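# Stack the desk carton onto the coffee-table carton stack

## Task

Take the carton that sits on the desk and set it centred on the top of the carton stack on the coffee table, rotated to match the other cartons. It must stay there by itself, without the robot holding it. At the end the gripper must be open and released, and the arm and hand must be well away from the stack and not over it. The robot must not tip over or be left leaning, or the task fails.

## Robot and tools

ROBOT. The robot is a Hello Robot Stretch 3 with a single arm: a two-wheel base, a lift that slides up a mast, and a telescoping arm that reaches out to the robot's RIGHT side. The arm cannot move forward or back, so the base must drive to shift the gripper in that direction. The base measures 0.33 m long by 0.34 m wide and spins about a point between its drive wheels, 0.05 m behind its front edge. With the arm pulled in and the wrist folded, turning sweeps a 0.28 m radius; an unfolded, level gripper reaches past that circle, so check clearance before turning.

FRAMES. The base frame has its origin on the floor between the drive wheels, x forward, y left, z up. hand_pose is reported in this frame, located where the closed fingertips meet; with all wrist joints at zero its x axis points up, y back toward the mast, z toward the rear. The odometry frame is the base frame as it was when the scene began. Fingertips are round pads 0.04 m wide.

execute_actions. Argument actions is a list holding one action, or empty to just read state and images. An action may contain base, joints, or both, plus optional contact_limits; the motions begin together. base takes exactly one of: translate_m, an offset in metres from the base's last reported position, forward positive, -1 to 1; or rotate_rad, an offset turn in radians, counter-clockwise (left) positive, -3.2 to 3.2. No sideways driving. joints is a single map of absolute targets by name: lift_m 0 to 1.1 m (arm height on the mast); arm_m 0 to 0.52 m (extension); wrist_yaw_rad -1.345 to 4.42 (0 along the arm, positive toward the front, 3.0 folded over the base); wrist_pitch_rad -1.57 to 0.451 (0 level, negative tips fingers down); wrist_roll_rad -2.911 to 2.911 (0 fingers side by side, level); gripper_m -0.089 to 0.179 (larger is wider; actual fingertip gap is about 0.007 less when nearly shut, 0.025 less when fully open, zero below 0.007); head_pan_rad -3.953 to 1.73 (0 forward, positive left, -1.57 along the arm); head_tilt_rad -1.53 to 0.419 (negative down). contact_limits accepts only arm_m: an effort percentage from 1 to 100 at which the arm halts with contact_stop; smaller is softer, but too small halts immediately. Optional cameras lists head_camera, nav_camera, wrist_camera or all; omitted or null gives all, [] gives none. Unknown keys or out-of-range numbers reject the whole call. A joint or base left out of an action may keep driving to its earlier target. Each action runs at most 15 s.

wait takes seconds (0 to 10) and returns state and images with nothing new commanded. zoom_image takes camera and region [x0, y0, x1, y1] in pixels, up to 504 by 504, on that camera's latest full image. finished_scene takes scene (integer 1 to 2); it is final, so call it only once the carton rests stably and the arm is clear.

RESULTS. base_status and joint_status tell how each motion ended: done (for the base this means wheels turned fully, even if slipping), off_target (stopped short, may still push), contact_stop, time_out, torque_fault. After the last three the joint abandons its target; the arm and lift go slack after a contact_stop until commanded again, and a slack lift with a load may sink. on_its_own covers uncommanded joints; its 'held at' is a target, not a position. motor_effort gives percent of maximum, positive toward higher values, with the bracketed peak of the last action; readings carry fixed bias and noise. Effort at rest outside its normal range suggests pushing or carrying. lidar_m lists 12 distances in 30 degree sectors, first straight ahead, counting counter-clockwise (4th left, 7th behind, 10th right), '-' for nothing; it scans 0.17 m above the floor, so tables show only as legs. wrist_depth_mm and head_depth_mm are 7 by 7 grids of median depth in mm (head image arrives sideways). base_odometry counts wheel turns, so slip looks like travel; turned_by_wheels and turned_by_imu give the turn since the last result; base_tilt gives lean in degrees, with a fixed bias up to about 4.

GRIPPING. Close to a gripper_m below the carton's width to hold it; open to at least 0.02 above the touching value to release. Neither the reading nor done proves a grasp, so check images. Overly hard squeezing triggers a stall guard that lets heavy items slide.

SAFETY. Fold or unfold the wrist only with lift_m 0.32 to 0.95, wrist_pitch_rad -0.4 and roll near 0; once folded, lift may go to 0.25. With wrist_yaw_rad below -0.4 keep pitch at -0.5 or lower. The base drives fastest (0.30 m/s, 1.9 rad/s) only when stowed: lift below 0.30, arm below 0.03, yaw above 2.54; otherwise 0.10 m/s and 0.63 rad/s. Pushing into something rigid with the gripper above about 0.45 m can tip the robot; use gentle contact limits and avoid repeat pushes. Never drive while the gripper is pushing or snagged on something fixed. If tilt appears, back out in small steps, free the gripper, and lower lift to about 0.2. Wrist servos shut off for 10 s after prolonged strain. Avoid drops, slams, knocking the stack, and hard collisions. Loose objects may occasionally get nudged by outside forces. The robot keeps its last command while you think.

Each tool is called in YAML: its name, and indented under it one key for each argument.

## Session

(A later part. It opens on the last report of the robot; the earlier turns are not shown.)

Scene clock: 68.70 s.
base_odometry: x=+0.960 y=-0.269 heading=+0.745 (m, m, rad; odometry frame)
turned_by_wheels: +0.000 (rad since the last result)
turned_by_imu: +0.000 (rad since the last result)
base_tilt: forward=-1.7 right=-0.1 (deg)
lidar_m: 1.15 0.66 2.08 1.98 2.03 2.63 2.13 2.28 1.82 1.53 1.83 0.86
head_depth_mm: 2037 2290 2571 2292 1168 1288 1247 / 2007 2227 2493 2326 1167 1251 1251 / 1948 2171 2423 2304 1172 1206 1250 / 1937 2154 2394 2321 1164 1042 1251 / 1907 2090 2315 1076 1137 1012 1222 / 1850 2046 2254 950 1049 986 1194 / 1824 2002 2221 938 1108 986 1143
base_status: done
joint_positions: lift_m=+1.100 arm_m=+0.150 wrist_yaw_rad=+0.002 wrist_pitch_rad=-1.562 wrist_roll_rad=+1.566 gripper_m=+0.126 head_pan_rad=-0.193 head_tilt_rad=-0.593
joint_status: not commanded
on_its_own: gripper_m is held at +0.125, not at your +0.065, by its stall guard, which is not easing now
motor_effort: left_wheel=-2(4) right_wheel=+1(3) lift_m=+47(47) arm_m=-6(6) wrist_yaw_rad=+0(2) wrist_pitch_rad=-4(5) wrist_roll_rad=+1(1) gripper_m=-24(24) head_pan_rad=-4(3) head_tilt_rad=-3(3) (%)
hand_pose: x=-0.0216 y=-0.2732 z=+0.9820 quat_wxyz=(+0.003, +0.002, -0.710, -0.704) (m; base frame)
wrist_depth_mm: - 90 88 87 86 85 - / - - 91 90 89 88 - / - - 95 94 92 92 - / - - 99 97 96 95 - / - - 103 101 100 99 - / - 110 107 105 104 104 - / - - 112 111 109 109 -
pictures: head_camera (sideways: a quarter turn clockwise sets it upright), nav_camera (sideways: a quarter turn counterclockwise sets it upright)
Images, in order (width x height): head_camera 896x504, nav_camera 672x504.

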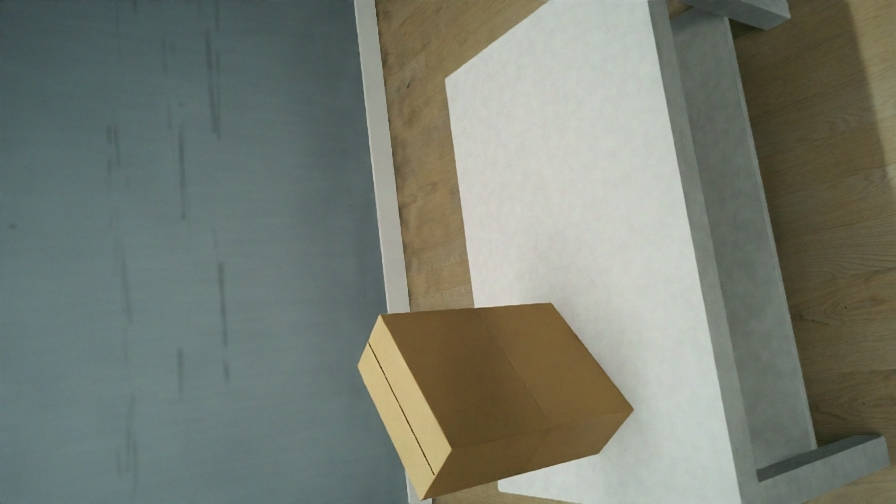

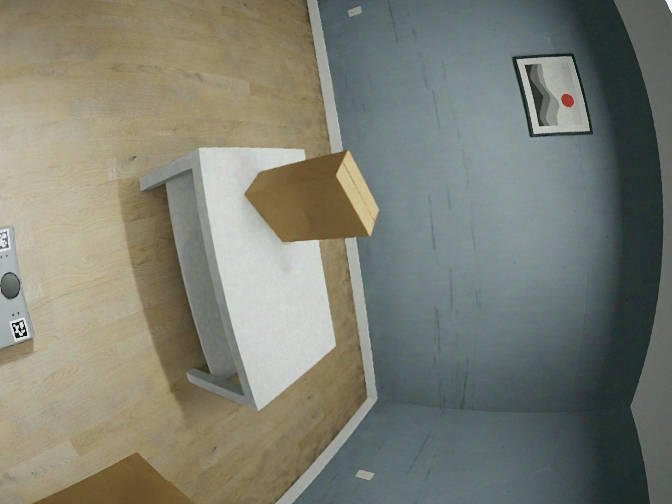

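execute_actions:
  actions:
    - {"base":{"rotate_rad":0.775},"joints":{"head_pan_rad":-1.3,"head_tilt_rad":-0.75,"wrist_roll_rad":0.0}}
  cameras: ["nav_camera"]

execute_actions:
  actions:
    - {"base":{"translate_m":0.74}}
  cameras: []

execute_actions:
  actions:
    - {"base":{"rotate_rad":-0.055},"joints":{"head_pan_rad":-1.57}}

Scene clock: 73.77 s.
base_odometry: x=+0.960 y=-0.269 heading=+1.519 (m, m, rad; odometry frame)
turned_by_wheels: +0.775 (rad since the last result)
turned_by_imu: +0.766 (rad since the last result)
base_tilt: forward=-1.5 right=+0.1 (deg)
lidar_m: 2.38 1.98 1.97 2.19 2.12 2.29 1.90 1.54 1.78 0.86 1.28 0.67
head_depth_mm: 2076 2295 2457 343 302 - - / 2364 2585 2422 365 303 - 298 / 2383 2775 2416 1235 328 - 316 / 2264 2568 2425 1233 1364 1350 1149 / 2122 2403 2439 1242 1105 1325 1174 / 2021 2257 2402 1242 1051 1278 1173 / 1938 2130 2313 1205 1034 1225 1176
base_status: done
joint_positions: lift_m=+1.100 arm_m=+0.150 wrist_yaw_rad=+0.002 wrist_pitch_rad=-1.563 wrist_roll_rad=+0.004 gripper_m=+0.126 head_pan_rad=-1.293 head_tilt_rad=-0.740
joint_status: all done
on_its_own: gripper_m is held at +0.125, not at your +0.065, by its stall guard, which is not easing now
motor_effort: left_wheel=-2(7) right_wheel=+1(5) lift_m=+47(47) arm_m=-6(6) wrist_yaw_rad=-2(1) wrist_pitch_rad=-4(4) wrist_roll_rad=-2(1) gripper_m=-24(24) head_pan_rad=-4(41) head_tilt_rad=-5(17) (%)
hand_pose: x=-0.0217 y=-0.2731 z=+0.9820 quat_wxyz=(+0.501, +0.498, -0.502, -0.499) (m; base frame)
wrist_depth_mm: 631 90 88 87 86 85 - / 663 649 91 90 89 88 - / 688 838 95 94 93 92 - / - - 99 97 96 95 - / - - 103 102 100 99 - / - 110 107 106 104 103 - / - - 112 110 109 109 -
pictures: nav_camera (sideways: a quarter turn counterclockwise sets it upright)
Images, in order (width x height): nav_camera 672x504.

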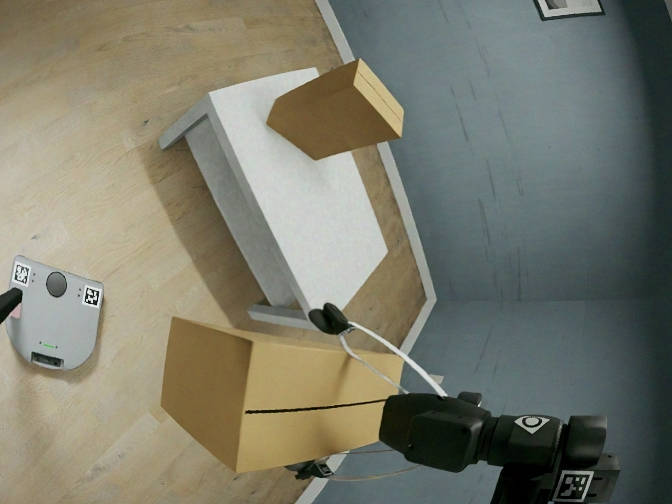

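Scene clock: 82.40 s.
base_odometry: x=+0.998 y=+0.470 heading=+1.519 (m, m, rad; odometry frame)
turned_by_wheels: +0.000 (rad since the last result)
turned_by_imu: +0.001 (rad since the last result)
base_tilt: forward=-1.5 right=+0.1 (deg)
lidar_m: 1.79 1.49 1.48 1.67 2.69 2.66 2.63 2.19 0.24 0.26 0.62 1.64
head_depth_mm: 2020 2302 2493 343 302 - - / 1891 2173 2403 365 303 - 298 / 1764 2026 2282 1918 328 - 315 / 1673 1894 2178 1909 1001 1116 1149 / 1577 1782 2033 1903 1589 1320 1177 / 1501 1677 1894 1920 1588 1347 1174 / 1416 1577 1779 1915 1578 1353 1178
base_status: done
joint_positions: lift_m=+1.100 arm_m=+0.150 wrist_yaw_rad=+0.002 wrist_pitch_rad=-1.563 wrist_roll_rad=+0.004 gripper_m=+0.126 head_pan_rad=-1.293 head_tilt_rad=-0.740
joint_status: not commanded
on_its_own: gripper_m is held at +0.125, not at your +0.065, by its stall guard, which is not easing now
motor_effort: left_wheel=-2(3) right_wheel=+1(9) lift_m=+47(47) arm_m=-6(6) wrist_yaw_rad=-1(2) wrist_pitch_rad=-4(4) wrist_roll_rad=-2(2) gripper_m=-25(25) head_pan_rad=-3(3) head_tilt_rad=-5(4) (%)
hand_pose: x=-0.0217 y=-0.2731 z=+0.9820 quat_wxyz=(+0.501, +0.498, -0.502, -0.499) (m; base frame)
wrist_depth_mm: - 90 88 87 86 85 - / - - 92 90 89 88 - / - - 95 94 93 92 - / - - 99 97 96 95 - / - - 103 102 100 99 - / - 110 107 106 104 104 - / - - 112 110 109 109 -
pictures: none
No camera images: the call's "cameras" was empty. Leave "cameras" out to get every camera's image.

Scene clock: 83.80 s.
base_odometry: x=+0.998 y=+0.470 heading=+1.464 (m, m, rad; odometry frame)
turned_by_wheels: -0.055 (rad since the last result)
turned_by_imu: -0.055 (rad since the last result)
base_tilt: forward=-1.6 right=+0.0 (deg)
lidar_m: 1.80 1.50 1.49 1.63 2.48 2.65 2.63 2.21 0.24 0.25 0.62 1.65
head_depth_mm: - 2403 2400 1230 317 1093 1123 / - - - 354 302 - 318 / - - - 350 303 - 316 / 2215 2490 2496 366 305 - 320 / 1994 2233 2350 1907 978 899 1110 / 1812 1994 2190 1925 1028 1109 1176 / 1650 1805 2012 1938 1599 1354 1175
base_status: done
joint_positions: lift_m=+1.100 arm_m=+0.150 wrist_yaw_rad=+0.002 wrist_pitch_rad=-1.564 wrist_roll_rad=+0.004 gripper_m=+0.126 head_pan_rad=-1.563 head_tilt_rad=-0.741
joint_status: all done
on_its_own: gripper_m is held at +0.125, not at your +0.065, by its stall guard, which is not easing now
motor_effort: left_wheel=+4(5) right_wheel=-2(3) lift_m=+47(47) arm_m=-6(6) wrist_yaw_rad=-1(1) wrist_pitch_rad=-4(4) wrist_roll_rad=-2(2) gripper_m=-24(24) head_pan_rad=-3(25) head_tilt_rad=-5(4) (%)
hand_pose: x=-0.0217 y=-0.2730 z=+0.9820 quat_wxyz=(+0.501, +0.498, -0.502, -0.499) (m; base frame)
wrist_depth_mm: - 90 88 87 86 85 - / - - 91 90 89 88 - / - - 95 94 93 92 - / - - 99 97 96 95 - / - - 103 102 100 99 - / - 110 107 106 104 104 - / - - 112 111 109 109 -
pictures: head_camera (sideways: a quarter turn clockwise sets it upright), nav_camera (sideways: a quarter turn counterclockwise sets it upright), wrist_camera
Images, in order (width x height): head_camera 896x504, nav_camera 672x504, wrist_camera 644x364.

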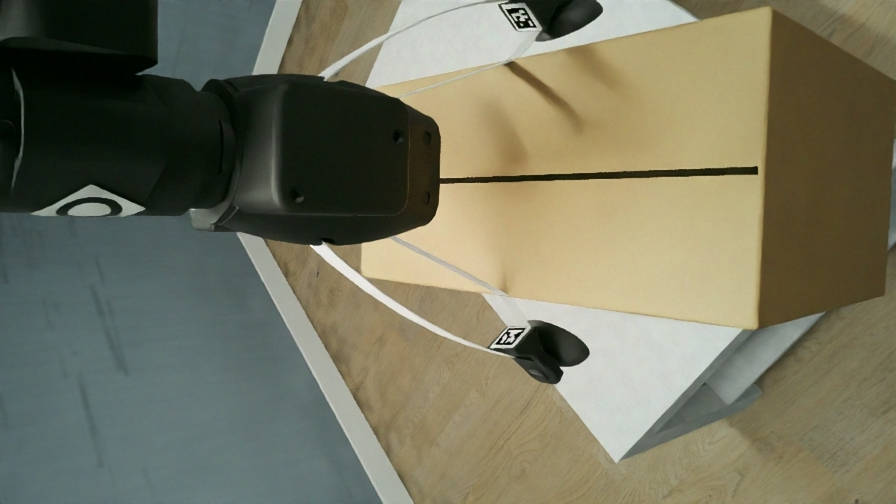

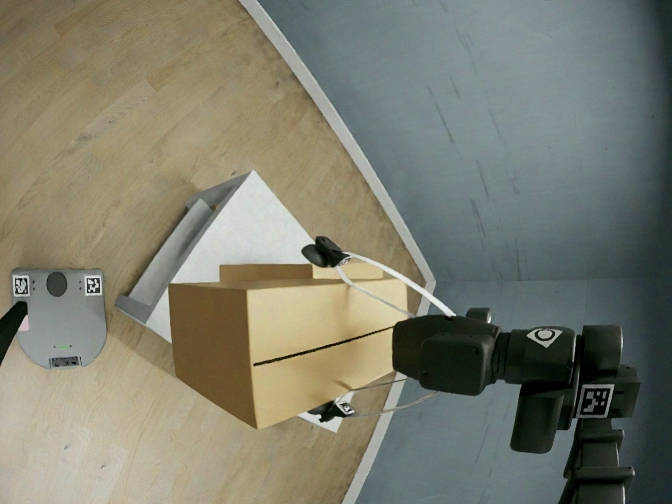

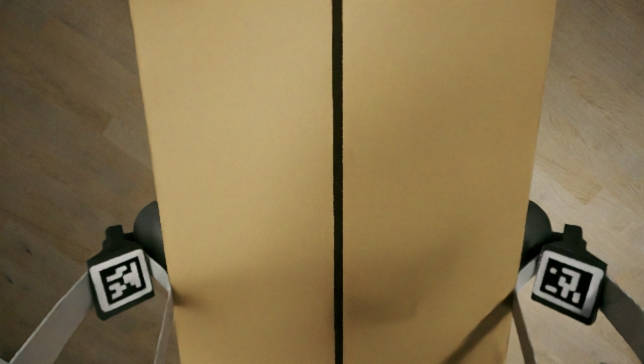

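execute_actions:
  actions:
    - {"joints":{"arm_m":0.42,"head_tilt_rad":-0.85}}

Scene clock: 87.67 s.
base_odometry: x=+0.998 y=+0.470 heading=+1.464 (m, m, rad; odometry frame)
turned_by_wheels: +0.000 (rad since the last result)
turned_by_imu: -0.001 (rad since the last result)
base_tilt: forward=-1.6 right=+0.1 (deg)
lidar_m: 1.80 1.50 1.48 1.63 2.48 2.64 2.63 2.21 0.24 0.25 0.62 1.65
head_depth_mm: 2192 2406 1346 1109 970 1255 1134 / 2366 542 495 1086 948 845 1136 / - 496 457 561 895 829 1001 / 2225 517 473 642 837 849 1122 / 2035 2289 2083 1120 955 1142 1144 / 1846 2062 2098 1738 978 1269 1142 / 1687 1870 2020 1739 1456 1293 1144
base_status: not commanded
joint_positions: lift_m=+1.100 arm_m=+0.420 wrist_yaw_rad=+0.002 wrist_pitch_rad=-1.564 wrist_roll_rad=+0.003 gripper_m=+0.126 head_pan_rad=-1.563 head_tilt_rad=-0.840
joint_status: all done
on_its_own: gripper_m is held at +0.125, not at your +0.065, by its stall guard, which is not easing now
motor_effort: left_wheel=+4(4) right_wheel=-3(2) lift_m=+47(47) arm_m=+5(5) wrist_yaw_rad=-1(0) wrist_pitch_rad=-3(4) wrist_roll_rad=-2(2) gripper_m=-25(25) head_pan_rad=-3(3) head_tilt_rad=-5(14) (%)
hand_pose: x=-0.0217 y=-0.5421 z=+0.9820 quat_wxyz=(+0.501, +0.498, -0.502, -0.499) (m; base frame)
wrist_depth_mm: - 90 88 87 86 85 - / - - 91 90 89 88 - / - - 95 94 92 91 - / - - 99 97 96 95 - / - - 103 101 100 99 - / - 110 107 106 104 104 - / - - 112 110 109 109 -
pictures: head_camera (sideways: a quarter turn clockwise sets it upright), nav_camera (sideways: a quarter turn counterclockwise sets it upright), wrist_camera
Images, in order (width x height): head_camera 896x504, nav_camera 672x504, wrist_camera 644x364.

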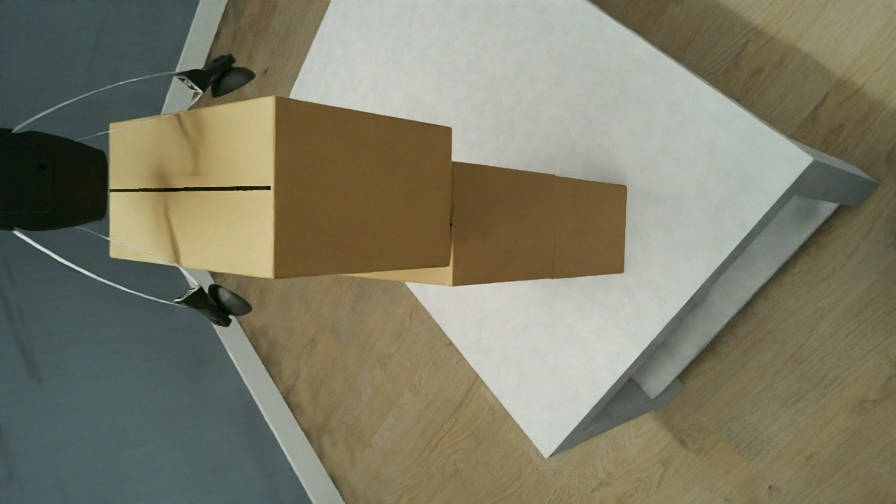

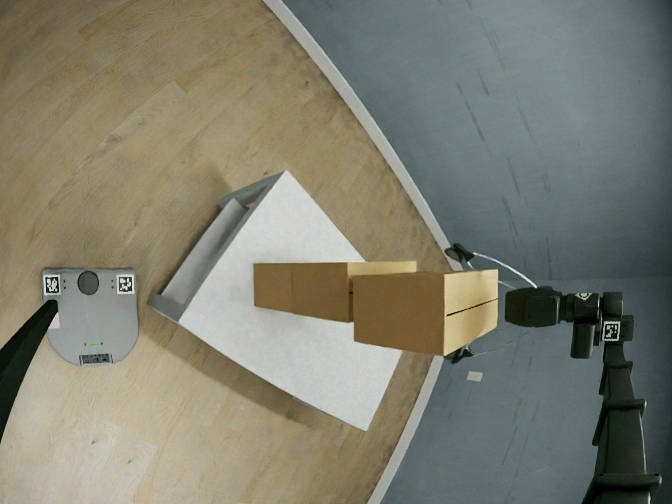

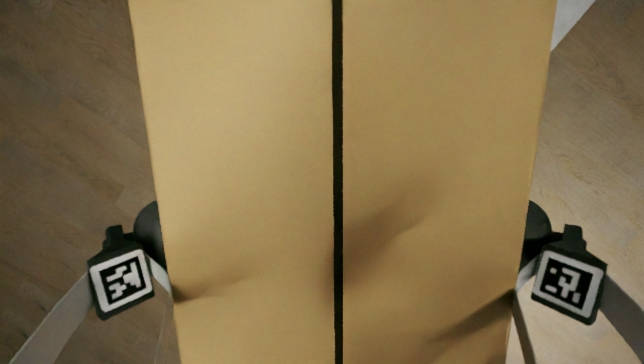

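execute_actions:
  actions:
    - {"joints":{"arm_m":0.485},"base":{"translate_m":0.019}}
  cameras: ["head_camera"]

execute_actions:
  actions:
    - {"joints":{"lift_m":1.07}}
  cameras: ["head_camera"]

Scene clock: 90.33 s.
base_odometry: x=+1.000 y=+0.489 heading=+1.464 (m, m, rad; odometry frame)
turned_by_wheels: +0.000 (rad since the last result)
turned_by_imu: +0.000 (rad since the last result)
base_tilt: forward=-1.6 right=+0.1 (deg)
lidar_m: 1.78 1.48 1.48 1.62 2.47 2.67 2.66 2.22 0.25 0.26 0.61 1.63
head_depth_mm: 2171 2421 1337 1110 949 1254 1133 / 2375 556 1268 1112 948 847 1123 / 606 498 540 646 833 830 1021 / 2200 518 557 663 875 862 1117 / 2018 2282 2102 1149 954 1185 1145 / 1841 2033 2107 1737 1001 1268 1139 / 1670 1860 1995 1732 1489 1297 1142
base_status: done
joint_positions: lift_m=+1.100 arm_m=+0.485 wrist_yaw_rad=+0.002 wrist_pitch_rad=-1.564 wrist_roll_rad=+0.003 gripper_m=+0.126 head_pan_rad=-1.563 head_tilt_rad=-0.840
joint_status: all done
on_its_own: gripper_m is held at +0.125, not at your +0.065, by its stall guard, which is not easing now
motor_effort: left_wheel=+4(8) right_wheel=-2(3) lift_m=+47(47) arm_m=+5(5) wrist_yaw_rad=-1(1) wrist_pitch_rad=-3(3) wrist_roll_rad=-2(2) gripper_m=-24(24) head_pan_rad=-3(3) head_tilt_rad=-5(5) (%)
hand_pose: x=-0.0217 y=-0.6071 z=+0.9820 quat_wxyz=(+0.501, +0.498, -0.502, -0.499) (m; base frame)
wrist_depth_mm: - 90 88 87 86 85 610 / - - 91 90 89 88 - / - - 95 94 92 92 - / - - 99 97 96 96 - / - - 103 101 100 99 - / - 110 107 106 104 103 - / - - 112 110 109 109 -
pictures: head_camera (sideways: a quarter turn clockwise sets it upright)
Images, in order (width x height): head_camera 896x504.

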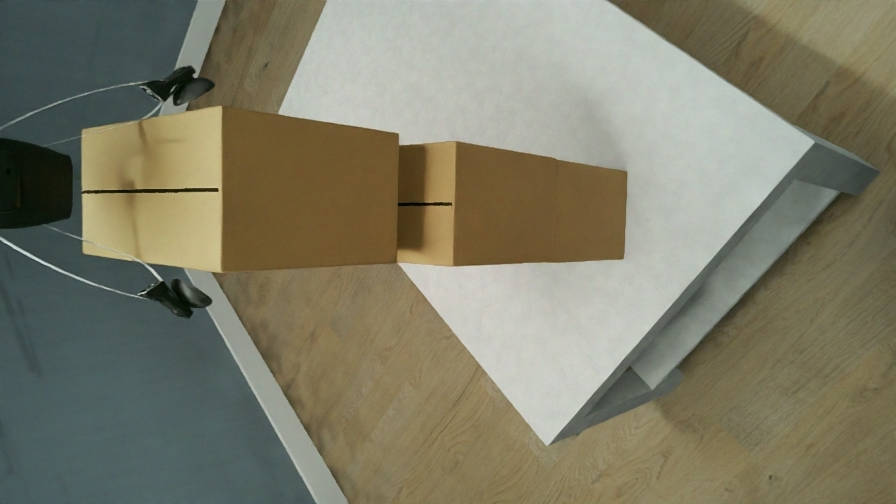

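Scene clock: 91.40 s.
base_odometry: x=+1.000 y=+0.489 heading=+1.464 (m, m, rad; odometry frame)
turned_by_wheels: +0.000 (rad since the last result)
turned_by_imu: +0.000 (rad since the last result)
base_tilt: forward=-1.7 right=+0.1 (deg)
lidar_m: 1.78 1.48 1.48 1.61 2.46 2.66 2.65 2.22 0.25 0.26 0.61 1.63
head_depth_mm: 2212 2432 1341 1113 946 1257 1133 / 2371 2434 1266 1112 948 842 1116 / - 556 539 640 830 831 1016 / 2210 580 558 664 875 863 1121 / 2010 2261 2101 1144 957 1170 1138 / 1820 2051 2099 1739 1000 1266 1143 / 1674 1849 2010 1741 1477 1290 1146
base_status: not commanded
joint_positions: lift_m=+1.070 arm_m=+0.485 wrist_yaw_rad=+0.002 wrist_pitch_rad=-1.564 wrist_roll_rad=+0.003 gripper_m=+0.126 head_pan_rad=-1.563 head_tilt_rad=-0.840
joint_status: all done
on_its_own: gripper_m is held at +0.125, not at your +0.065, by its stall guard, which is not easing now
motor_effort: left_wheel=+4(4) right_wheel=-2(2) lift_m=+30(41) arm_m=+5(5) wrist_yaw_rad=-1(2) wrist_pitch_rad=-3(3) wrist_roll_rad=-2(2) gripper_m=-24(25) head_pan_rad=-3(3) head_tilt_rad=-5(5) (%)
hand_pose: x=-0.0217 y=-0.6071 z=+0.9526 quat_wxyz=(+0.501, +0.498, -0.502, -0.499) (m; base frame)
wrist_depth_mm: - 90 88 87 86 85 585 / - - 92 90 89 88 - / - - 95 94 93 92 - / - - 99 98 96 96 - / - - 103 102 100 99 - / - 110 107 106 104 104 - / - - 112 110 109 109 -
pictures: head_camera (sideways: a quarter turn clockwise sets it upright)
Images, in order (width x height): head_camera 896x504.

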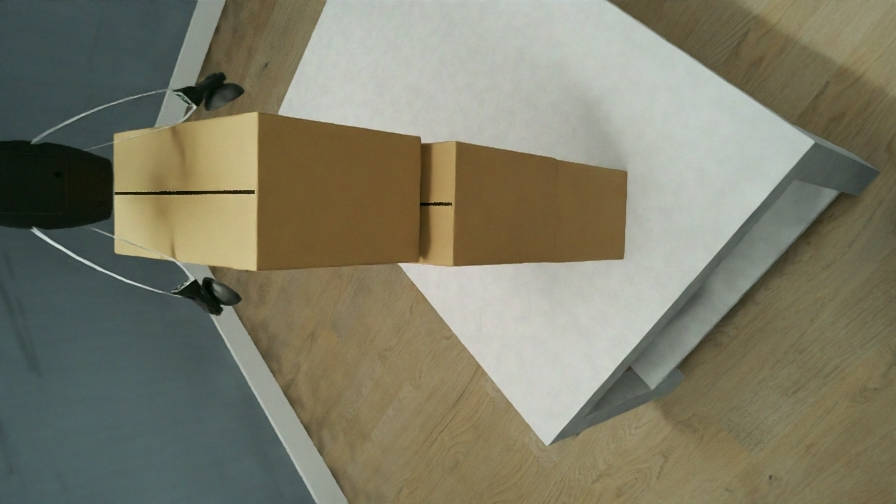

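execute_actions:
  actions:
    - {"joints":{"lift_m":1.035}}
  cameras: ["head_camera"]

Scene clock: 94.20 s.
base_odometry: x=+1.000 y=+0.489 heading=+1.465 (m, m, rad; odometry frame)
turned_by_wheels: +0.000 (rad since the last result)
turned_by_imu: -0.006 (rad since the last result)
base_tilt: forward=-1.7 right=+0.0 (deg)
lidar_m: 1.78 1.49 1.48 1.61 2.44 2.66 2.65 2.22 0.25 0.26 0.61 1.63
head_depth_mm: 2190 2398 1335 1110 948 1255 1136 / 2353 2535 1262 1109 949 845 1121 / - 592 540 640 835 828 1017 / 2259 616 557 644 875 865 1122 / 2043 2280 2092 1148 954 1159 1135 / 1841 2060 2122 1722 999 1265 1140 / 1672 1857 2005 1742 1474 1288 1144
base_status: not commanded
joint_positions: lift_m=+1.051 arm_m=+0.485 wrist_yaw_rad=+0.002 wrist_pitch_rad=-1.566 wrist_roll_rad=+0.000 gripper_m=+0.126 head_pan_rad=-1.563 head_tilt_rad=-0.840
joint_status: lift_m contact_stop (moved -0.019 of -0.035)
on_its_own: gripper_m is held at +0.125, not at your +0.065, by its stall guard, which is not easing now; lift_m is slack since a contact_stop, until your next command for it (your +1.035 is given up)
motor_effort: left_wheel=+6(11) right_wheel=-6(7) lift_m=+38(36) arm_m=+2(5) wrist_yaw_rad=-1(1) wrist_pitch_rad=-3(8) wrist_roll_rad=+0(2) gripper_m=-27(27) head_pan_rad=-4(3) head_tilt_rad=-5(5) (%)
hand_pose: x=-0.0217 y=-0.6069 z=+0.9335 quat_wxyz=(+0.502, +0.499, -0.500, -0.499) (m; base frame)
wrist_depth_mm: - 90 88 88 87 86 561 / - 93 92 91 90 89 - / - - 95 94 93 93 - / - - 98 98 97 96 - / - 105 102 101 100 99 - / - 109 107 105 104 104 - / - - 112 110 109 110 -
pictures: head_camera (sideways: a quarter turn clockwise sets it upright)
Images, in order (width x height): head_camera 896x504.

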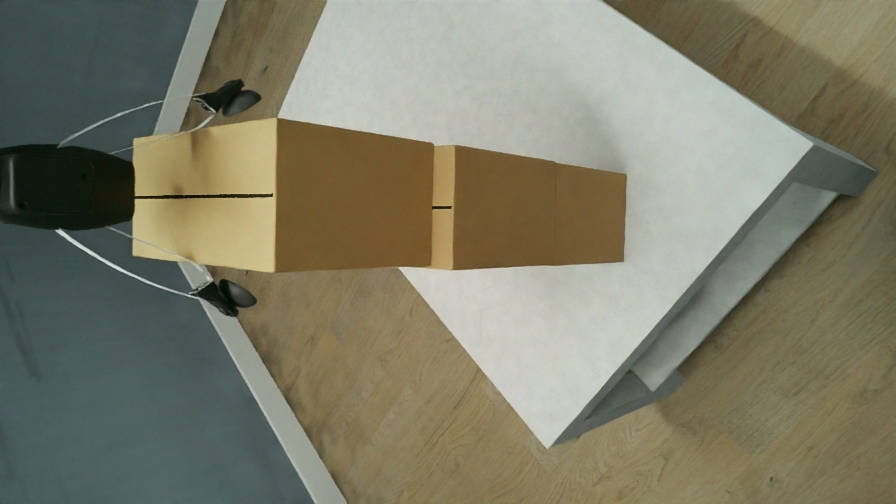

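execute_actions:
  actions:
    - {"joints":{"lift_m":1.062}}
  cameras: []

execute_actions:
  actions:
    - {"joints":{"arm_m":0.458}}
  cameras: []

execute_actions:
  actions:
    - {"joints":{"lift_m":1.053}}
  cameras: ["head_camera","nav_camera"]

Scene clock: 95.53 s.
base_odometry: x=+1.000 y=+0.489 heading=+1.464 (m, m, rad; odometry frame)
turned_by_wheels: +0.000 (rad since the last result)
turned_by_imu: -0.001 (rad since the last result)
base_tilt: forward=-1.7 right=+0.1 (deg)
lidar_m: 1.77 1.49 1.48 1.60 2.44 2.67 2.65 2.21 0.25 0.26 0.61 1.63
head_depth_mm: 2215 2404 1339 1108 945 1256 1136 / 2359 2494 1264 1110 952 844 1120 / - 573 539 641 829 832 1018 / 2237 619 558 648 873 862 1123 / 2027 2290 2107 1143 956 1155 1138 / 1843 2072 2101 1736 1003 1262 1145 / 1683 1854 2008 1742 1477 1291 1142
base_status: not commanded
joint_positions: lift_m=+1.062 arm_m=+0.485 wrist_yaw_rad=+0.002 wrist_pitch_rad=-1.566 wrist_roll_rad=+0.000 gripper_m=+0.126 head_pan_rad=-1.563 head_tilt_rad=-0.840
joint_status: all done
on_its_own: gripper_m is held at +0.125, not at your +0.065, by its stall guard, which is not easing now
motor_effort: left_wheel=+2(6) right_wheel=-1(6) lift_m=+46(50) arm_m=+2(2) wrist_yaw_rad=-1(1) wrist_pitch_rad=-3(3) wrist_roll_rad=+0(0) gripper_m=-25(26) head_pan_rad=-3(3) head_tilt_rad=-4(5) (%)
hand_pose: x=-0.0217 y=-0.6070 z=+0.9441 quat_wxyz=(+0.502, +0.499, -0.500, -0.499) (m; base frame)
wrist_depth_mm: - 90 88 87 86 85 573 / - - 91 90 89 88 - / - - 95 94 93 92 - / - - 99 98 96 96 - / - - 103 101 100 99 - / - 110 107 106 104 103 - / - - 112 110 109 109 -
pictures: none
No camera images: the call's "cameras" was empty. Leave "cameras" out to get every camera's image.

Scene clock: 96.70 s.
base_odometry: x=+1.000 y=+0.489 heading=+1.464 (m, m, rad; odometry frame)
turned_by_wheels: +0.000 (rad since the last result)
turned_by_imu: +0.000 (rad since the last result)
base_tilt: forward=-1.6 right=+0.0 (deg)
lidar_m: 1.77 1.49 1.48 1.61 2.44 2.67 2.65 2.22 0.25 0.26 0.61 1.63
head_depth_mm: 2202 2432 1337 1112 948 1253 1130 / 2365 2531 1261 1088 950 847 1116 / - 572 506 629 831 830 1022 / 2244 620 522 648 874 863 1118 / 2024 2278 2087 1145 958 1163 1145 / 1828 2053 2098 1744 999 1267 1139 / 1671 1860 2009 1737 1486 1285 1141
base_status: not commanded
joint_positions: lift_m=+1.062 arm_m=+0.458 wrist_yaw_rad=+0.002 wrist_pitch_rad=-1.566 wrist_roll_rad=+0.000 gripper_m=+0.126 head_pan_rad=-1.563 head_tilt_rad=-0.840
joint_status: all done
on_its_own: gripper_m is held at +0.125, not at your +0.065, by its stall guard, which is not easing now
motor_effort: left_wheel=+2(2) right_wheel=-1(1) lift_m=+47(46) arm_m=-6(6) wrist_yaw_rad=-1(2) wrist_pitch_rad=-2(2) wrist_roll_rad=+0(0) gripper_m=-25(25) head_pan_rad=-3(3) head_tilt_rad=-5(5) (%)
hand_pose: x=-0.0217 y=-0.5806 z=+0.9441 quat_wxyz=(+0.502, +0.499, -0.500, -0.499) (m; base frame)
wrist_depth_mm: - 90 88 87 86 85 583 / - - 92 90 89 88 - / - - 95 94 93 92 - / - - 99 98 96 96 - / - - 103 101 100 99 - / - 110 107 106 104 103 - / - - 112 110 109 109 -
pictures: none
No camera images: the call's "cameras" was empty. Leave "cameras" out to get every camera's image.

Scene clock: 97.40 s.
base_odometry: x=+1.000 y=+0.489 heading=+1.464 (m, m, rad; odometry frame)
turned_by_wheels: +0.000 (rad since the last result)
turned_by_imu: +0.000 (rad since the last result)
base_tilt: forward=-1.7 right=+0.0 (deg)
lidar_m: 1.78 1.49 1.48 1.61 2.44 2.66 2.65 2.22 0.25 0.26 0.61 1.63
head_depth_mm: 2203 2420 1338 1108 948 1250 1131 / 2355 2525 1246 1083 951 844 1120 / - 588 513 617 833 831 1019 / 2237 626 523 646 874 862 1117 / 2042 2282 2094 1142 954 1159 1140 / 1851 2053 2108 1724 998 1267 1142 / 1679 1880 2011 1737 1481 1292 1141
base_status: not commanded
joint_positions: lift_m=+1.053 arm_m=+0.458 wrist_yaw_rad=+0.002 wrist_pitch_rad=-1.566 wrist_roll_rad=+0.000 gripper_m=+0.126 head_pan_rad=-1.563 head_tilt_rad=-0.840
joint_status: all done
on_its_own: gripper_m is held at +0.125, not at your +0.065, by its stall guard, which is not easing now
motor_effort: left_wheel=+2(2) right_wheel=-1(1) lift_m=+31(43) arm_m=-6(6) wrist_yaw_rad=-1(0) wrist_pitch_rad=-2(2) wrist_roll_rad=+0(0) gripper_m=-25(25) head_pan_rad=-3(3) head_tilt_rad=-5(5) (%)
hand_pose: x=-0.0217 y=-0.5806 z=+0.9356 quat_wxyz=(+0.502, +0.499, -0.500, -0.499) (m; base frame)
wrist_depth_mm: - 91 89 88 87 86 568 / - - 92 91 90 89 - / - - 95 94 93 92 - / - - 99 98 96 96 - / - - 103 102 100 99 - / - 110 107 106 104 103 - / - - 112 110 109 109 -
pictures: head_camera (sideways: a quarter turn clockwise sets it upright), nav_camera (sideways: a quarter turn counterclockwise sets it upright)
Images, in order (width x height): head_camera 896x504, nav_camera 672x504.

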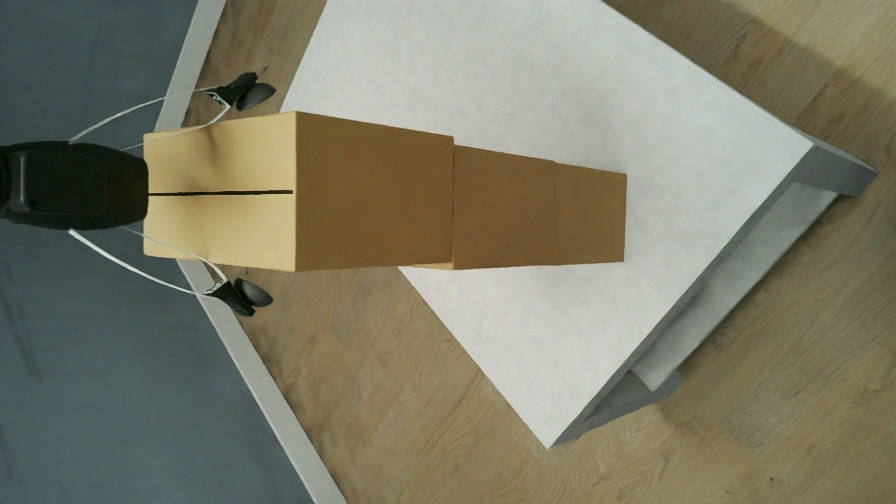

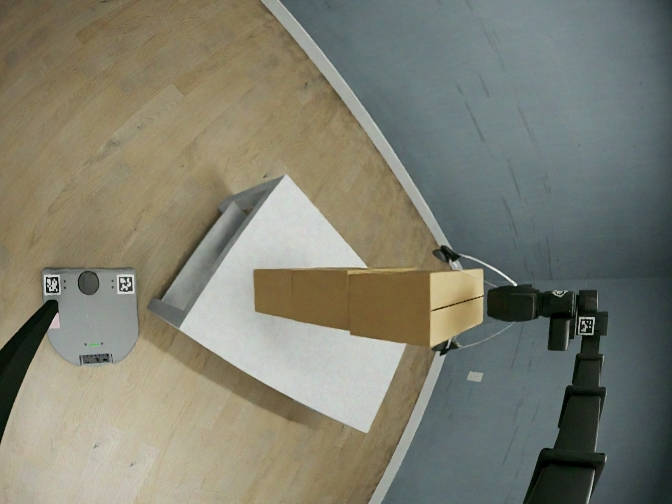

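execute_actions:
  actions:
    - {"base":{"translate_m":0.006}}
  cameras: []

execute_actions:
  actions:
    - {"joints":{"lift_m":1.04}}
  cameras: ["head_camera"]

Scene clock: 98.93 s.
base_odometry: x=+1.001 y=+0.495 heading=+1.464 (m, m, rad; odometry frame)
turned_by_wheels: +0.000 (rad since the last result)
turned_by_imu: +0.000 (rad since the last result)
base_tilt: forward=-1.6 right=+0.0 (deg)
lidar_m: 1.77 1.49 1.47 1.60 2.43 2.67 2.65 2.22 0.25 0.27 0.61 1.63
head_depth_mm: 2186 2424 1340 1108 949 1250 1136 / 2379 2509 1247 1085 951 842 1118 / - 587 514 617 829 831 1024 / 2241 627 522 664 878 864 1119 / 2019 2280 2095 1142 954 1176 1140 / 1832 2046 2100 1733 1003 1259 1145 / 1671 1867 2005 1744 1482 1296 1142
base_status: done
joint_positions: lift_m=+1.053 arm_m=+0.458 wrist_yaw_rad=+0.002 wrist_pitch_rad=-1.566 wrist_roll_rad=+0.000 gripper_m=+0.126 head_pan_rad=-1.563 head_tilt_rad=-0.840
joint_status: not commanded
on_its_own: gripper_m is held at +0.125, not at your +0.065, by its stall guard, which is not easing now
motor_effort: left_wheel=+2(5) right_wheel=-1(2) lift_m=+31(31) arm_m=-6(6) wrist_yaw_rad=-2(1) wrist_pitch_rad=-3(2) wrist_roll_rad=+0(0) gripper_m=-24(25) head_pan_rad=-4(3) head_tilt_rad=-4(5) (%)
hand_pose: x=-0.0217 y=-0.5806 z=+0.9356 quat_wxyz=(+0.502, +0.499, -0.500, -0.499) (m; base frame)
wrist_depth_mm: - 91 88 88 87 86 564 / - - 92 90 90 89 - / - - 95 94 93 92 - / - - 99 98 96 96 - / - - 103 102 100 99 - / - 110 107 106 104 104 - / - - 112 110 109 108 -
pictures: none
No camera images: the call's "cameras" was empty. Leave "cameras" out to get every camera's image.

Scene clock: 100.47 s.
base_odometry: x=+1.001 y=+0.495 heading=+1.464 (m, m, rad; odometry frame)
turned_by_wheels: +0.000 (rad since the last result)
turned_by_imu: -0.001 (rad since the last result)
base_tilt: forward=-1.6 right=+0.0 (deg)
lidar_m: 1.77 1.49 1.47 1.61 2.43 2.67 2.65 2.22 0.25 0.27 0.61 1.63
head_depth_mm: 2214 2432 1337 1109 949 1255 1127 / 2355 2526 1251 1087 951 844 1113 / - 591 515 619 829 829 1024 / 2221 640 522 666 876 863 1121 / 2023 2286 2083 1149 956 1179 1146 / 1833 2055 2115 1724 1000 1266 1137 / 1680 1853 2013 1739 1477 1295 1144
base_status: not commanded
joint_positions: lift_m=+1.051 arm_m=+0.458 wrist_yaw_rad=+0.002 wrist_pitch_rad=-1.568 wrist_roll_rad=+0.000 gripper_m=+0.126 head_pan_rad=-1.563 head_tilt_rad=-0.840
joint_status: lift_m contact_stop (moved -0.002 of -0.013)
on_its_own: gripper_m is held at +0.125, not at your +0.065, by its stall guard, which is not easing now; lift_m is slack since a contact_stop, until your next command for it (your +1.040 is given up)
motor_effort: left_wheel=+1(1) right_wheel=+0(5) lift_m=+38(38) arm_m=-6(6) wrist_yaw_rad=-1(1) wrist_pitch_rad=-1(3) wrist_roll_rad=+0(0) gripper_m=-26(25) head_pan_rad=-3(2) head_tilt_rad=-5(4) (%)
hand_pose: x=-0.0217 y=-0.5801 z=+0.9338 quat_wxyz=(+0.501, +0.500, -0.500, -0.499) (m; base frame)
wrist_depth_mm: - 90 88 88 87 86 571 / - 94 92 90 90 89 - / - - 95 94 93 92 - / - - 99 98 96 96 - / - 105 103 101 100 99 - / - 110 107 105 104 104 - / - - 111 110 109 109 -
pictures: head_camera (sideways: a quarter turn clockwise sets it upright)
Images, in order (width x height): head_camera 896x504.

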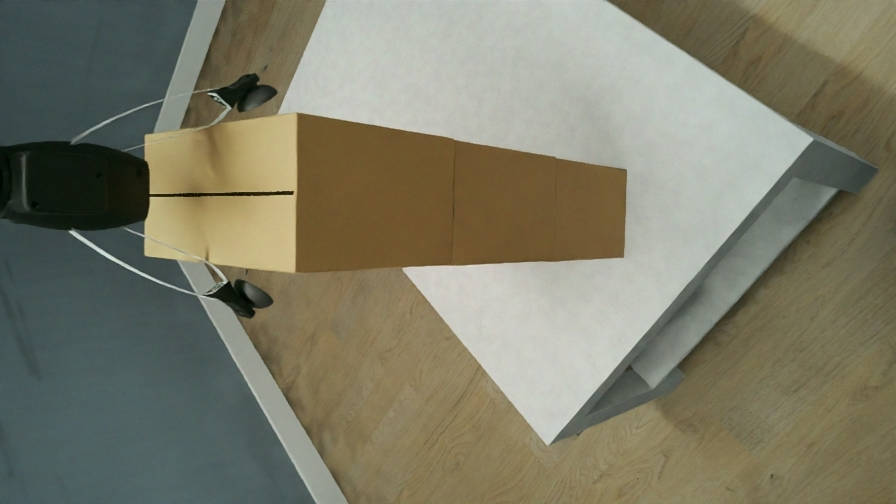

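execute_actions:
  actions:
    - {"joints":{"gripper_m":0.179}}
  cameras: []

execute_actions:
  actions:
    - {"joints":{"lift_m":1.1}}
  cameras: ["wrist_camera","nav_camera"]

execute_actions:
  actions:
    - {"joints":{"arm_m":0.1}}

Scene clock: 102.03 s.
base_odometry: x=+1.001 y=+0.495 heading=+1.464 (m, m, rad; odometry frame)
turned_by_wheels: +0.000 (rad since the last result)
turned_by_imu: +0.000 (rad since the last result)
base_tilt: forward=-1.6 right=+0.1 (deg)
lidar_m: 1.77 1.49 1.47 1.60 2.44 2.67 2.66 2.22 0.25 0.27 0.61 1.63
head_depth_mm: 2204 2427 1335 1110 947 1254 1133 / 2352 2511 1252 1086 948 845 1116 / - 590 516 617 830 827 1018 / 2248 640 522 666 874 863 1120 / 2045 2304 2080 1145 953 1178 1142 / 1844 2081 2091 1728 1002 1265 1140 / 1682 1855 2012 1744 1483 1289 1150
base_status: not commanded
joint_positions: lift_m=+1.051 arm_m=+0.458 wrist_yaw_rad=+0.002 wrist_pitch_rad=-1.567 wrist_roll_rad=+0.000 gripper_m=+0.179 head_pan_rad=-1.563 head_tilt_rad=-0.840
joint_status: all done
on_its_own: lift_m is slack since a contact_stop, until your next command for it (your +1.040 is given up)
motor_effort: left_wheel=+1(2) right_wheel=+0(0) lift_m=+38(38) arm_m=-6(6) wrist_yaw_rad=-1(1) wrist_pitch_rad=-2(2) wrist_roll_rad=+0(0) gripper_m=+0(97) head_pan_rad=-3(3) head_tilt_rad=-5(4) (%)
hand_pose: x=-0.0217 y=-0.5802 z=+0.9338 quat_wxyz=(+0.501, +0.500, -0.500, -0.499) (m; base frame)
wrist_depth_mm: - 89 88 87 86 85 567 / - - 91 90 89 88 - / - - 94 93 92 92 - / - - 98 97 96 95 - / - 104 102 100 100 99 - / - 108 106 105 104 103 - / - - 111 109 108 108 -
pictures: none
No camera images: the call's "cameras" was empty. Leave "cameras" out to get every camera's image.

Scene clock: 103.30 s.
base_odometry: x=+1.001 y=+0.495 heading=+1.464 (m, m, rad; odometry frame)
turned_by_wheels: +0.000 (rad since the last result)
turned_by_imu: +0.000 (rad since the last result)
base_tilt: forward=-1.8 right=-0.1 (deg)
lidar_m: 1.77 1.48 1.47 1.60 2.44 2.67 2.65 2.23 0.25 0.27 0.61 1.63
head_depth_mm: 2198 2420 1343 1110 945 1257 1135 / 2367 2464 1266 1082 950 841 1122 / 2610 591 516 619 828 829 1019 / 2263 641 522 666 874 864 1123 / 2022 2280 2088 1150 954 1181 1139 / 1842 2058 2089 1731 999 1259 1136 / 1686 1855 2007 1748 1479 1289 1144
base_status: not commanded
joint_positions: lift_m=+1.100 arm_m=+0.458 wrist_yaw_rad=+0.002 wrist_pitch_rad=-1.567 wrist_roll_rad=+0.000 gripper_m=+0.179 head_pan_rad=-1.563 head_tilt_rad=-0.840
joint_status: all done
motor_effort: left_wheel=+2(2) right_wheel=+0(0) lift_m=+46(48) arm_m=-6(6) wrist_yaw_rad=-2(1) wrist_pitch_rad=-2(2) wrist_roll_rad=+0(0) gripper_m=+0(0) head_pan_rad=-3(3) head_tilt_rad=-5(4) (%)
hand_pose: x=-0.0217 y=-0.5802 z=+0.9821 quat_wxyz=(+0.501, +0.500, -0.500, -0.499) (m; base frame)
wrist_depth_mm: - - 133 131 130 601 984 / - - 138 136 135 625 - / - - 143 141 139 - - / - - 149 146 145 - - / - - 156 151 150 - - / - - 162 158 157 - - / - - - 165 163 - -
pictures: nav_camera (sideways: a quarter turn counterclockwise sets it upright), wrist_camera
Images, in order (width x height): nav_camera 672x504, wrist_camera 644x364.

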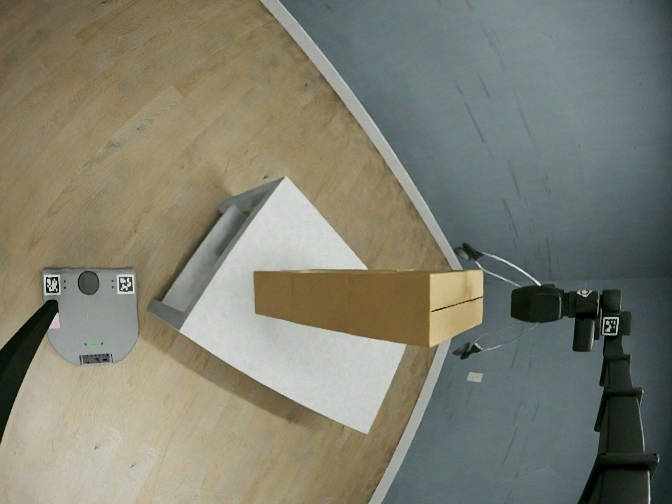

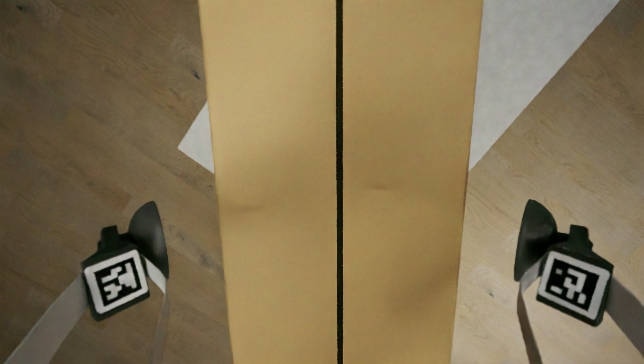

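Scene clock: 107.13 s.
base_odometry: x=+1.001 y=+0.495 heading=+1.464 (m, m, rad; odometry frame)
turned_by_wheels: +0.000 (rad since the last result)
turned_by_imu: -0.001 (rad since the last result)
base_tilt: forward=-1.7 right=+0.0 (deg)
lidar_m: 1.77 1.49 1.47 1.60 2.44 2.68 2.65 2.22 0.25 0.27 0.61 1.62
head_depth_mm: - 2395 1340 1108 948 1255 1132 / - - - 1061 951 844 1122 / - - - 662 832 829 1018 / 2284 2384 539 688 876 863 1125 / 2028 2292 2085 1120 937 1178 1140 / 1829 2052 2091 1739 1020 1268 1145 / 1666 1868 2007 1736 1486 1293 1143
base_status: not commanded
joint_positions: lift_m=+1.100 arm_m=+0.100 wrist_yaw_rad=+0.002 wrist_pitch_rad=-1.567 wrist_roll_rad=+0.000 gripper_m=+0.179 head_pan_rad=-1.563 head_tilt_rad=-0.840
joint_status: all done
motor_effort: left_wheel=+2(2) right_wheel=-1(1) lift_m=+46(46) arm_m=-6(7) wrist_yaw_rad=-1(0) wrist_pitch_rad=-2(2) wrist_roll_rad=+0(0) gripper_m=+1(0) head_pan_rad=-3(3) head_tilt_rad=-4(4) (%)
hand_pose: x=-0.0217 y=-0.2222 z=+0.9821 quat_wxyz=(+0.501, +0.500, -0.500, -0.499) (m; base frame)
wrist_depth_mm: - - 628 622 617 - - / - - - 642 644 - - / - - - - - - - / - - - - - - - / - - - - - - - / - - - - - - - / - - - - - - -
pictures: head_camera (sideways: a quarter turn clockwise sets it upright), nav_camera (sideways: a quarter turn counterclockwise sets it upright), wrist_camera
Images, in order (width x height): head_camera 896x504, nav_camera 672x504, wrist_camera 644x364.

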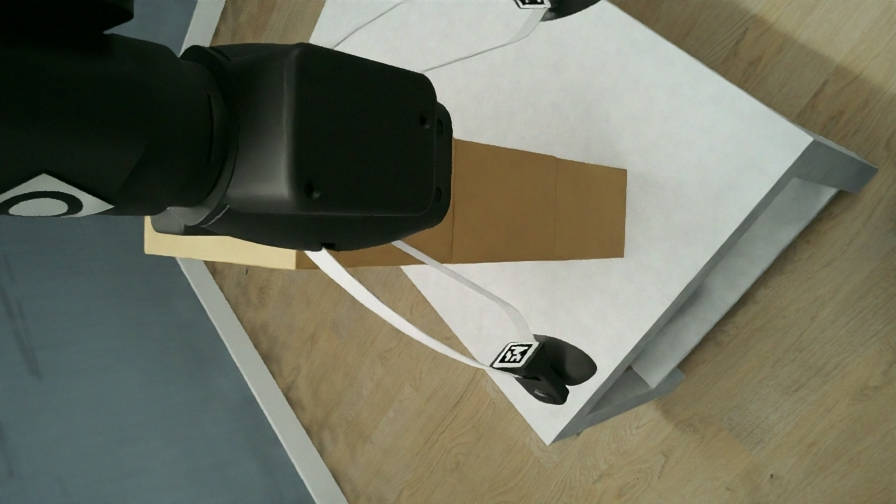

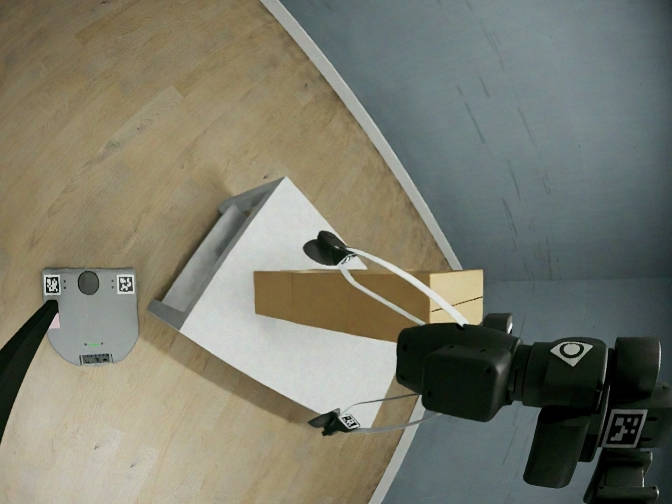

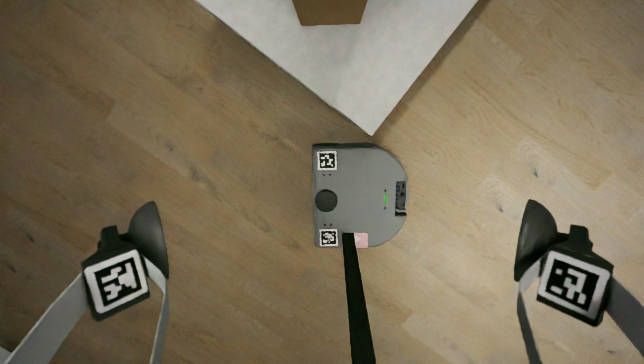

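execute_actions:
  actions:
    - {"joints":{"arm_m":0.0},"base":{"translate_m":0.6}}

Scene clock: 114.90 s.
base_odometry: x=+1.065 y=+1.092 heading=+1.465 (m, m, rad; odometry frame)
turned_by_wheels: +0.000 (rad since the last result)
turned_by_imu: +0.001 (rad since the last result)
base_tilt: forward=-1.7 right=+0.0 (deg)
lidar_m: 1.26 1.11 1.10 1.20 1.85 3.19 3.23 0.72 0.62 1.45 1.17 1.16
head_depth_mm: - - - - - - 1120 / - - - - - - 1117 / - - - - - - 1120 / 1586 1824 2002 1730 - 1259 1144 / 1424 1618 1843 1734 1503 1291 1137 / 1288 1442 1641 1730 1483 1305 1127 / 1176 1311 1466 1621 1488 1286 1144
base_status: done
joint_positions: lift_m=+1.100 arm_m=+0.001 wrist_yaw_rad=+0.002 wrist_pitch_rad=-1.567 wrist_roll_rad=+0.000 gripper_m=+0.179 head_pan_rad=-1.563 head_tilt_rad=-0.840
joint_status: all done
motor_effort: left_wheel=+2(7) right_wheel=-1(4) lift_m=+46(46) arm_m=-6(7) wrist_yaw_rad=+0(1) wrist_pitch_rad=-2(2) wrist_roll_rad=+0(0) gripper_m=+0(0) head_pan_rad=-3(3) head_tilt_rad=-5(5) (%)
hand_pose: x=-0.0217 y=-0.1227 z=+0.9821 quat_wxyz=(+0.501, +0.500, -0.500, -0.499) (m; base frame)
wrist_depth_mm: - - - - - 883 616 / - - - - - - 856 / - - - - - - - / - - - - - - - / - - - - - - - / - - - - - - - / - - - - - - -
pictures: head_camera (sideways: a quarter turn clockwise sets it upright), nav_camera (sideways: a quarter turn counterclockwise sets it upright), wrist_camera
Images, in order (width x height): head_camera 896x504, nav_camera 672x504, wrist_camera 644x364.

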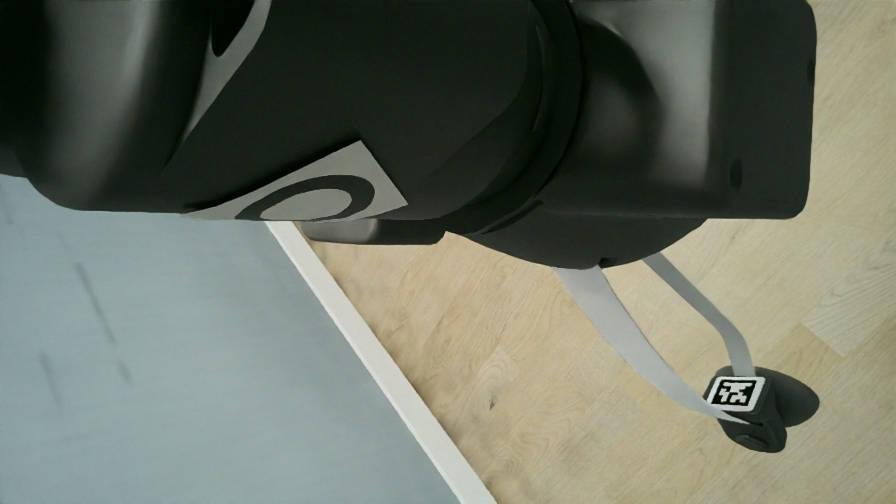

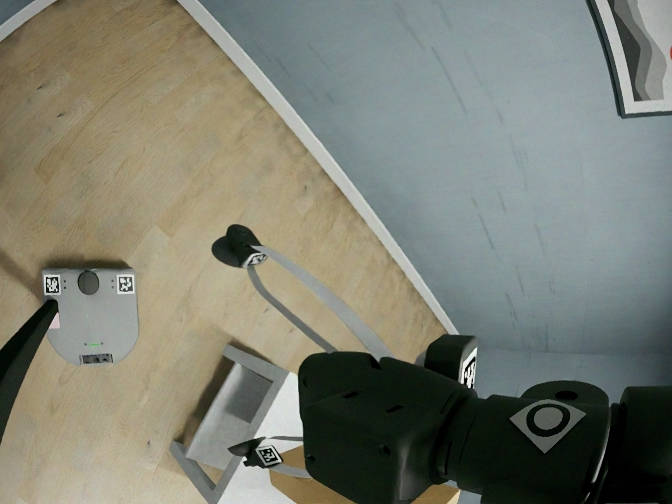

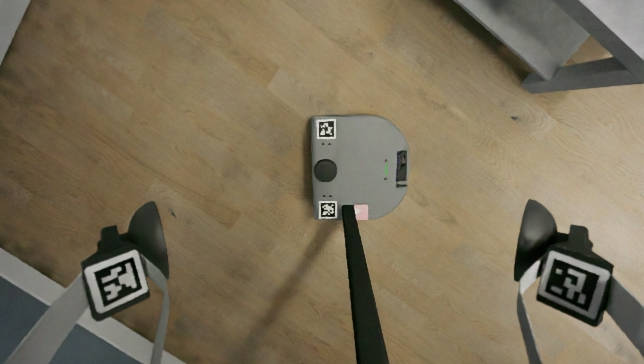

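finished_scene:
  scene: 2

The scene is finished: the task was done.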